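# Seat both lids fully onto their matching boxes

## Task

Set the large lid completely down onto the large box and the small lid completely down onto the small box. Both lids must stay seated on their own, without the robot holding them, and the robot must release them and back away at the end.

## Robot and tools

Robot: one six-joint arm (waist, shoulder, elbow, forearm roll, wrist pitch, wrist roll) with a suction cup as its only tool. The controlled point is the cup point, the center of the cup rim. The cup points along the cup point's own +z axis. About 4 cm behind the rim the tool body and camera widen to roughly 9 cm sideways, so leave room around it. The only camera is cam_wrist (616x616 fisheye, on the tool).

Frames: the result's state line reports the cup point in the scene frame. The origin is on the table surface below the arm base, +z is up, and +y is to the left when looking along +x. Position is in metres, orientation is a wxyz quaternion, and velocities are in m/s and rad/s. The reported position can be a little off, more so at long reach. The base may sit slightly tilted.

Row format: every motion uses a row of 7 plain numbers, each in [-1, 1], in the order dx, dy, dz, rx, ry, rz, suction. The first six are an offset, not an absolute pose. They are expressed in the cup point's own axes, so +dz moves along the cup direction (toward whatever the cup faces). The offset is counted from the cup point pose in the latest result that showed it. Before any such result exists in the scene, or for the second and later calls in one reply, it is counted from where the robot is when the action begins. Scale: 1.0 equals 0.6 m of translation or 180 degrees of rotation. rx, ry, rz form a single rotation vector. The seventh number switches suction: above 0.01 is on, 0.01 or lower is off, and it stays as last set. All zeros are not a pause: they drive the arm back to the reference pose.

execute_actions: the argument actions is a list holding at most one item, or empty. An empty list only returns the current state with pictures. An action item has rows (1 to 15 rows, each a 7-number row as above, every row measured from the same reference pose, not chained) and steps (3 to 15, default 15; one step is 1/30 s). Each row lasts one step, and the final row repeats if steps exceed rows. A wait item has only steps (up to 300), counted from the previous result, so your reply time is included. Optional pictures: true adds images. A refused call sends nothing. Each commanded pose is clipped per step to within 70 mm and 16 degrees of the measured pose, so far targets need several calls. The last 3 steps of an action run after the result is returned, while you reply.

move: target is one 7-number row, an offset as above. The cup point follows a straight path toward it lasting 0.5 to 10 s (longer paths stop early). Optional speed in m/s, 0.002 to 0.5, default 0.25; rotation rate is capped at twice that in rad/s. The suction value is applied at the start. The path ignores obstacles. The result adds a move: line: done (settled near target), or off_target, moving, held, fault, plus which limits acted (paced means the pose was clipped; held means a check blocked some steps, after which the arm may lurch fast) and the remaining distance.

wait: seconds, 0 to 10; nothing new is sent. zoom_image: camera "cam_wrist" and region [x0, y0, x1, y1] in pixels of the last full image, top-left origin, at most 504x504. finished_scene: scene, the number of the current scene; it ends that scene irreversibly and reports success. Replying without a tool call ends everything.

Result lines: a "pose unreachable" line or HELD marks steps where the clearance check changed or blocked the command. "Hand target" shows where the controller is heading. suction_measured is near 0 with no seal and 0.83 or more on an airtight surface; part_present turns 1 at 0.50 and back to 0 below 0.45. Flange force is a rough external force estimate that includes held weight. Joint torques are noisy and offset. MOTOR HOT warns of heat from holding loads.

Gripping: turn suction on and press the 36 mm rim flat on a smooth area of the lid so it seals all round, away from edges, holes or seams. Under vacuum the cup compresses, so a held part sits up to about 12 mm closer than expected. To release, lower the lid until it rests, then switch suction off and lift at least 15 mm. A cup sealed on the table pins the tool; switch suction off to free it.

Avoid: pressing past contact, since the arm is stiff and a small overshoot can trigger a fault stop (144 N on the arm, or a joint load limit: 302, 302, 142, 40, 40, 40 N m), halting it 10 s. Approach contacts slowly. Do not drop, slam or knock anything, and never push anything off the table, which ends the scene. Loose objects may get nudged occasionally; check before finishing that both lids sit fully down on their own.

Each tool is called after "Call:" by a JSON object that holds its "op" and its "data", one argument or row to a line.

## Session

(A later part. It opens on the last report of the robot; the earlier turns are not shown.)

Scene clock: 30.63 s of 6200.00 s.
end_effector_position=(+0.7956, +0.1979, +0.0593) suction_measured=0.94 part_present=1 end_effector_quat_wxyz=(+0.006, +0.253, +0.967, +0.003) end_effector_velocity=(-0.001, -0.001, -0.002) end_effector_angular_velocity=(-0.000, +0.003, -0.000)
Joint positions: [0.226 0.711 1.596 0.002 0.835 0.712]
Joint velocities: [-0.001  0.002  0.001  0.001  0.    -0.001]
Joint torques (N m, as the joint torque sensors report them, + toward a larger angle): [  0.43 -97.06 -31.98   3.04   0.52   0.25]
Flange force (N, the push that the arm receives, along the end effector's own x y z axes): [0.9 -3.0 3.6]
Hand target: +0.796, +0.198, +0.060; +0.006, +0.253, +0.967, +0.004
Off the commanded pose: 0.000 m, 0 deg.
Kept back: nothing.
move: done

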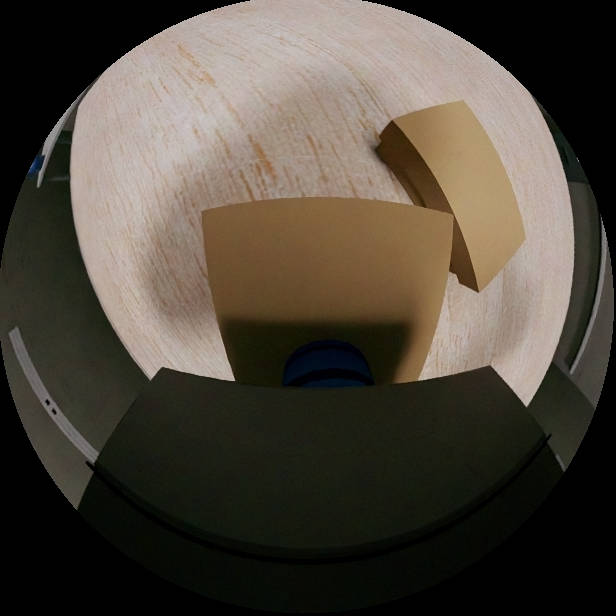

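Call:
{"op": "move", "data": {
  "target": [0, 0, 0.022, 0, 0, 0, 1],
  "speed": 0.015
}}

Call:
{"op": "move", "data": {
  "target": [0, 0, 0.005, 0, 0, 0, 0],
  "speed": 0.01
}}

Call:
{"op": "move", "data": {
  "target": [0, 0, -0.06, 0, 0, 0, 0],
  "speed": 0.05
}}

Call:
{"op": "move", "data": {
  "target": [0.3, 0, -0.2, 0, 0, 0, 0]
}}

Scene clock: 31.97 s of 6200.00 s.
end_effector_position=(+0.7958, +0.1980, +0.0461) suction_measured=0.94 part_present=1 end_effector_quat_wxyz=(+0.006, +0.253, +0.967, +0.003) end_effector_velocity=(-0.001, -0.001, -0.001) end_effector_angular_velocity=(-0.001, +0.002, +0.002)
Joint positions: [0.226 0.725 1.599 0.002 0.818 0.712]
Joint velocities: [-0.     0.     0.001 -0.     0.001 -0.002]
Joint torques (N m, as the joint torque sensors report them, + toward a larger angle): [ -0.17 -97.86 -31.14   2.9    0.59   0.21]
Flange force (N, the push that the arm receives, along the end effector's own x y z axes): [0.7 -2.2 2.9]
Hand target: +0.796, +0.198, +0.046; +0.006, +0.253, +0.967, +0.003
Off the commanded pose: 0.000 m, 0 deg.
Kept back: nothing.
move: done

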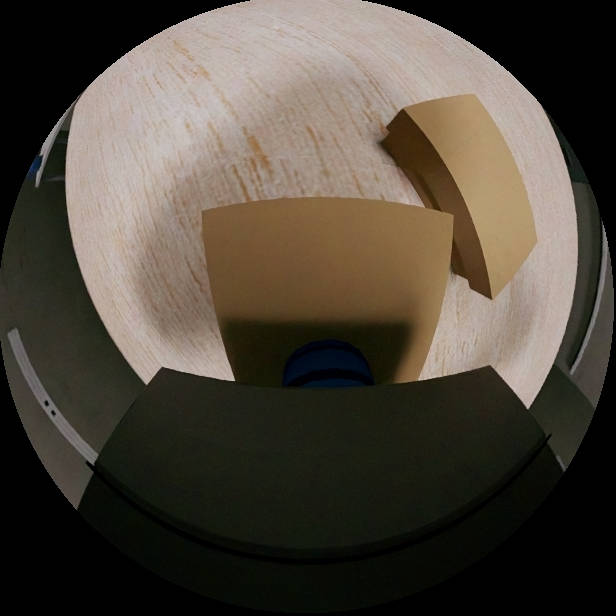

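Scene clock: 32.67 s of 6200.00 s.
end_effector_position=(+0.7958, +0.1980, +0.0431) suction_measured=0.00 part_present=0 end_effector_quat_wxyz=(+0.006, +0.253, +0.967, +0.003) end_effector_velocity=(+0.000, +0.000, +0.001) end_effector_angular_velocity=(+0.000, -0.001, +0.000)
Joint positions: [0.226 0.729 1.6   0.002 0.813 0.712]
Joint velocities: [ 0.    -0.001 -0.     0.    -0.     0.   ]
Joint torques (N m, as the joint torque sensors report them, + toward a larger angle): [ -0.02 -89.49 -27.36   2.86   0.54   0.09]
Flange force (N, the push that the arm receives, along the end effector's own x y z axes): [1.8 -3.0 -7.9]
Hand target: +0.796, +0.198, +0.043; +0.006, +0.253, +0.967, +0.003
Off the commanded pose: 0.000 m, 0 deg.
Kept back: nothing.
move: done

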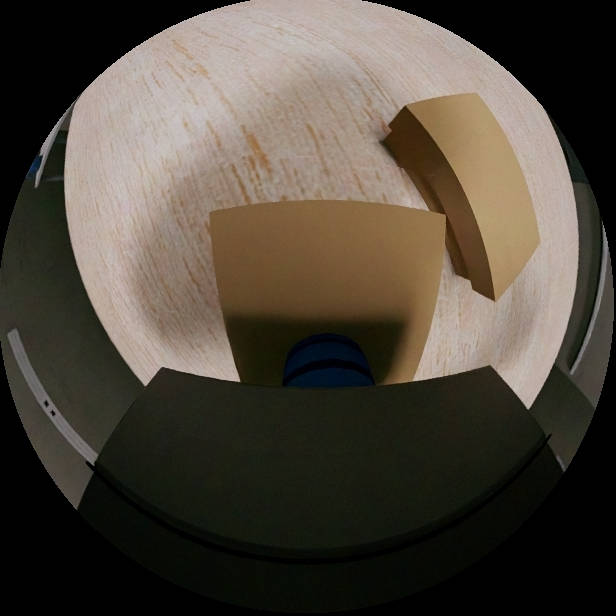

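Scene clock: 33.70 s of 6200.00 s.
end_effector_position=(+0.7953, +0.1979, +0.0791) suction_measured=0.00 part_present=0 end_effector_quat_wxyz=(+0.006, +0.253, +0.967, +0.003) end_effector_velocity=(-0.000, -0.000, +0.000) end_effector_angular_velocity=(-0.000, +0.000, +0.000)
Joint positions: [0.226 0.69  1.59  0.002 0.862 0.712]
Joint velocities: [-0.    -0.001 -0.    -0.001  0.001 -0.   ]
Joint torques (N m, as the joint torque sensors report them, + toward a larger angle): [ -0.58 -95.36 -31.59   3.01   0.44   0.22]
Flange force (N, the push that the arm receives, along the end effector's own x y z axes): [0.6 -0.9 1.4]
Hand target: +0.795, +0.198, +0.079; +0.006, +0.253, +0.967, +0.003
Off the commanded pose: 0.000 m, 0 deg.
Kept back: nothing.
move: done

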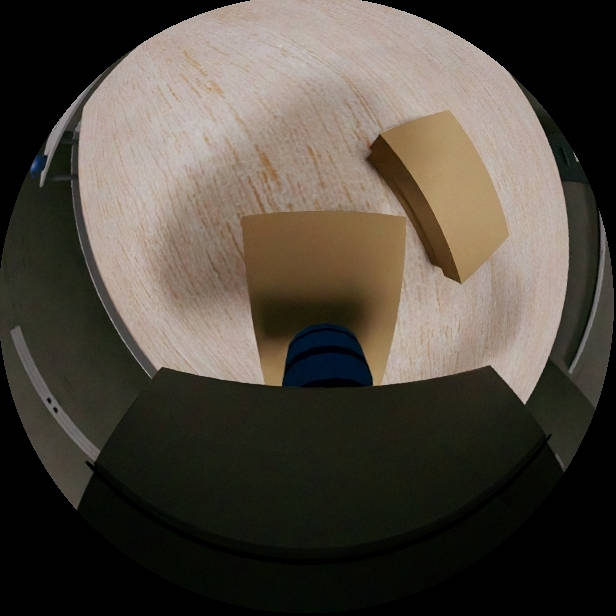

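Scene clock: 34.97 s of 6200.00 s.
end_effector_position=(+0.6364, +0.2854, +0.1970) suction_measured=0.00 part_present=0 end_effector_quat_wxyz=(+0.006, +0.253, +0.967, +0.003) end_effector_velocity=(-0.000, +0.001, +0.001) end_effector_angular_velocity=(-0.000, -0.002, +0.003)
Joint positions: [0.395 0.414 1.795 0.002 0.933 0.882]
Joint velocities: [ 0.002 -0.001 -0.    -0.001 -0.001 -0.001]
Joint torques (N m, as the joint torque sensors report them, + toward a larger angle): [  0.05 -72.09 -34.12   3.13   0.44  -0.02]
Flange force (N, the push that the arm receives, along the end effector's own x y z axes): [1.3 -3.5 1.3]
Hand target: +0.636, +0.285, +0.197; +0.006, +0.253, +0.967, +0.003
Off the commanded pose: 0.000 m, 0 deg.
Kept back: nothing.
move: done

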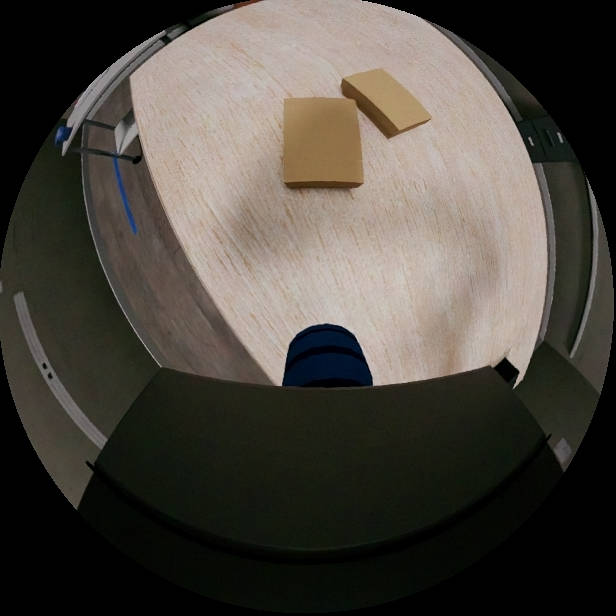

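Call:
{"op": "finished_scene", "data": {
  "scene": 2
}}

The scene is finished: the task was done.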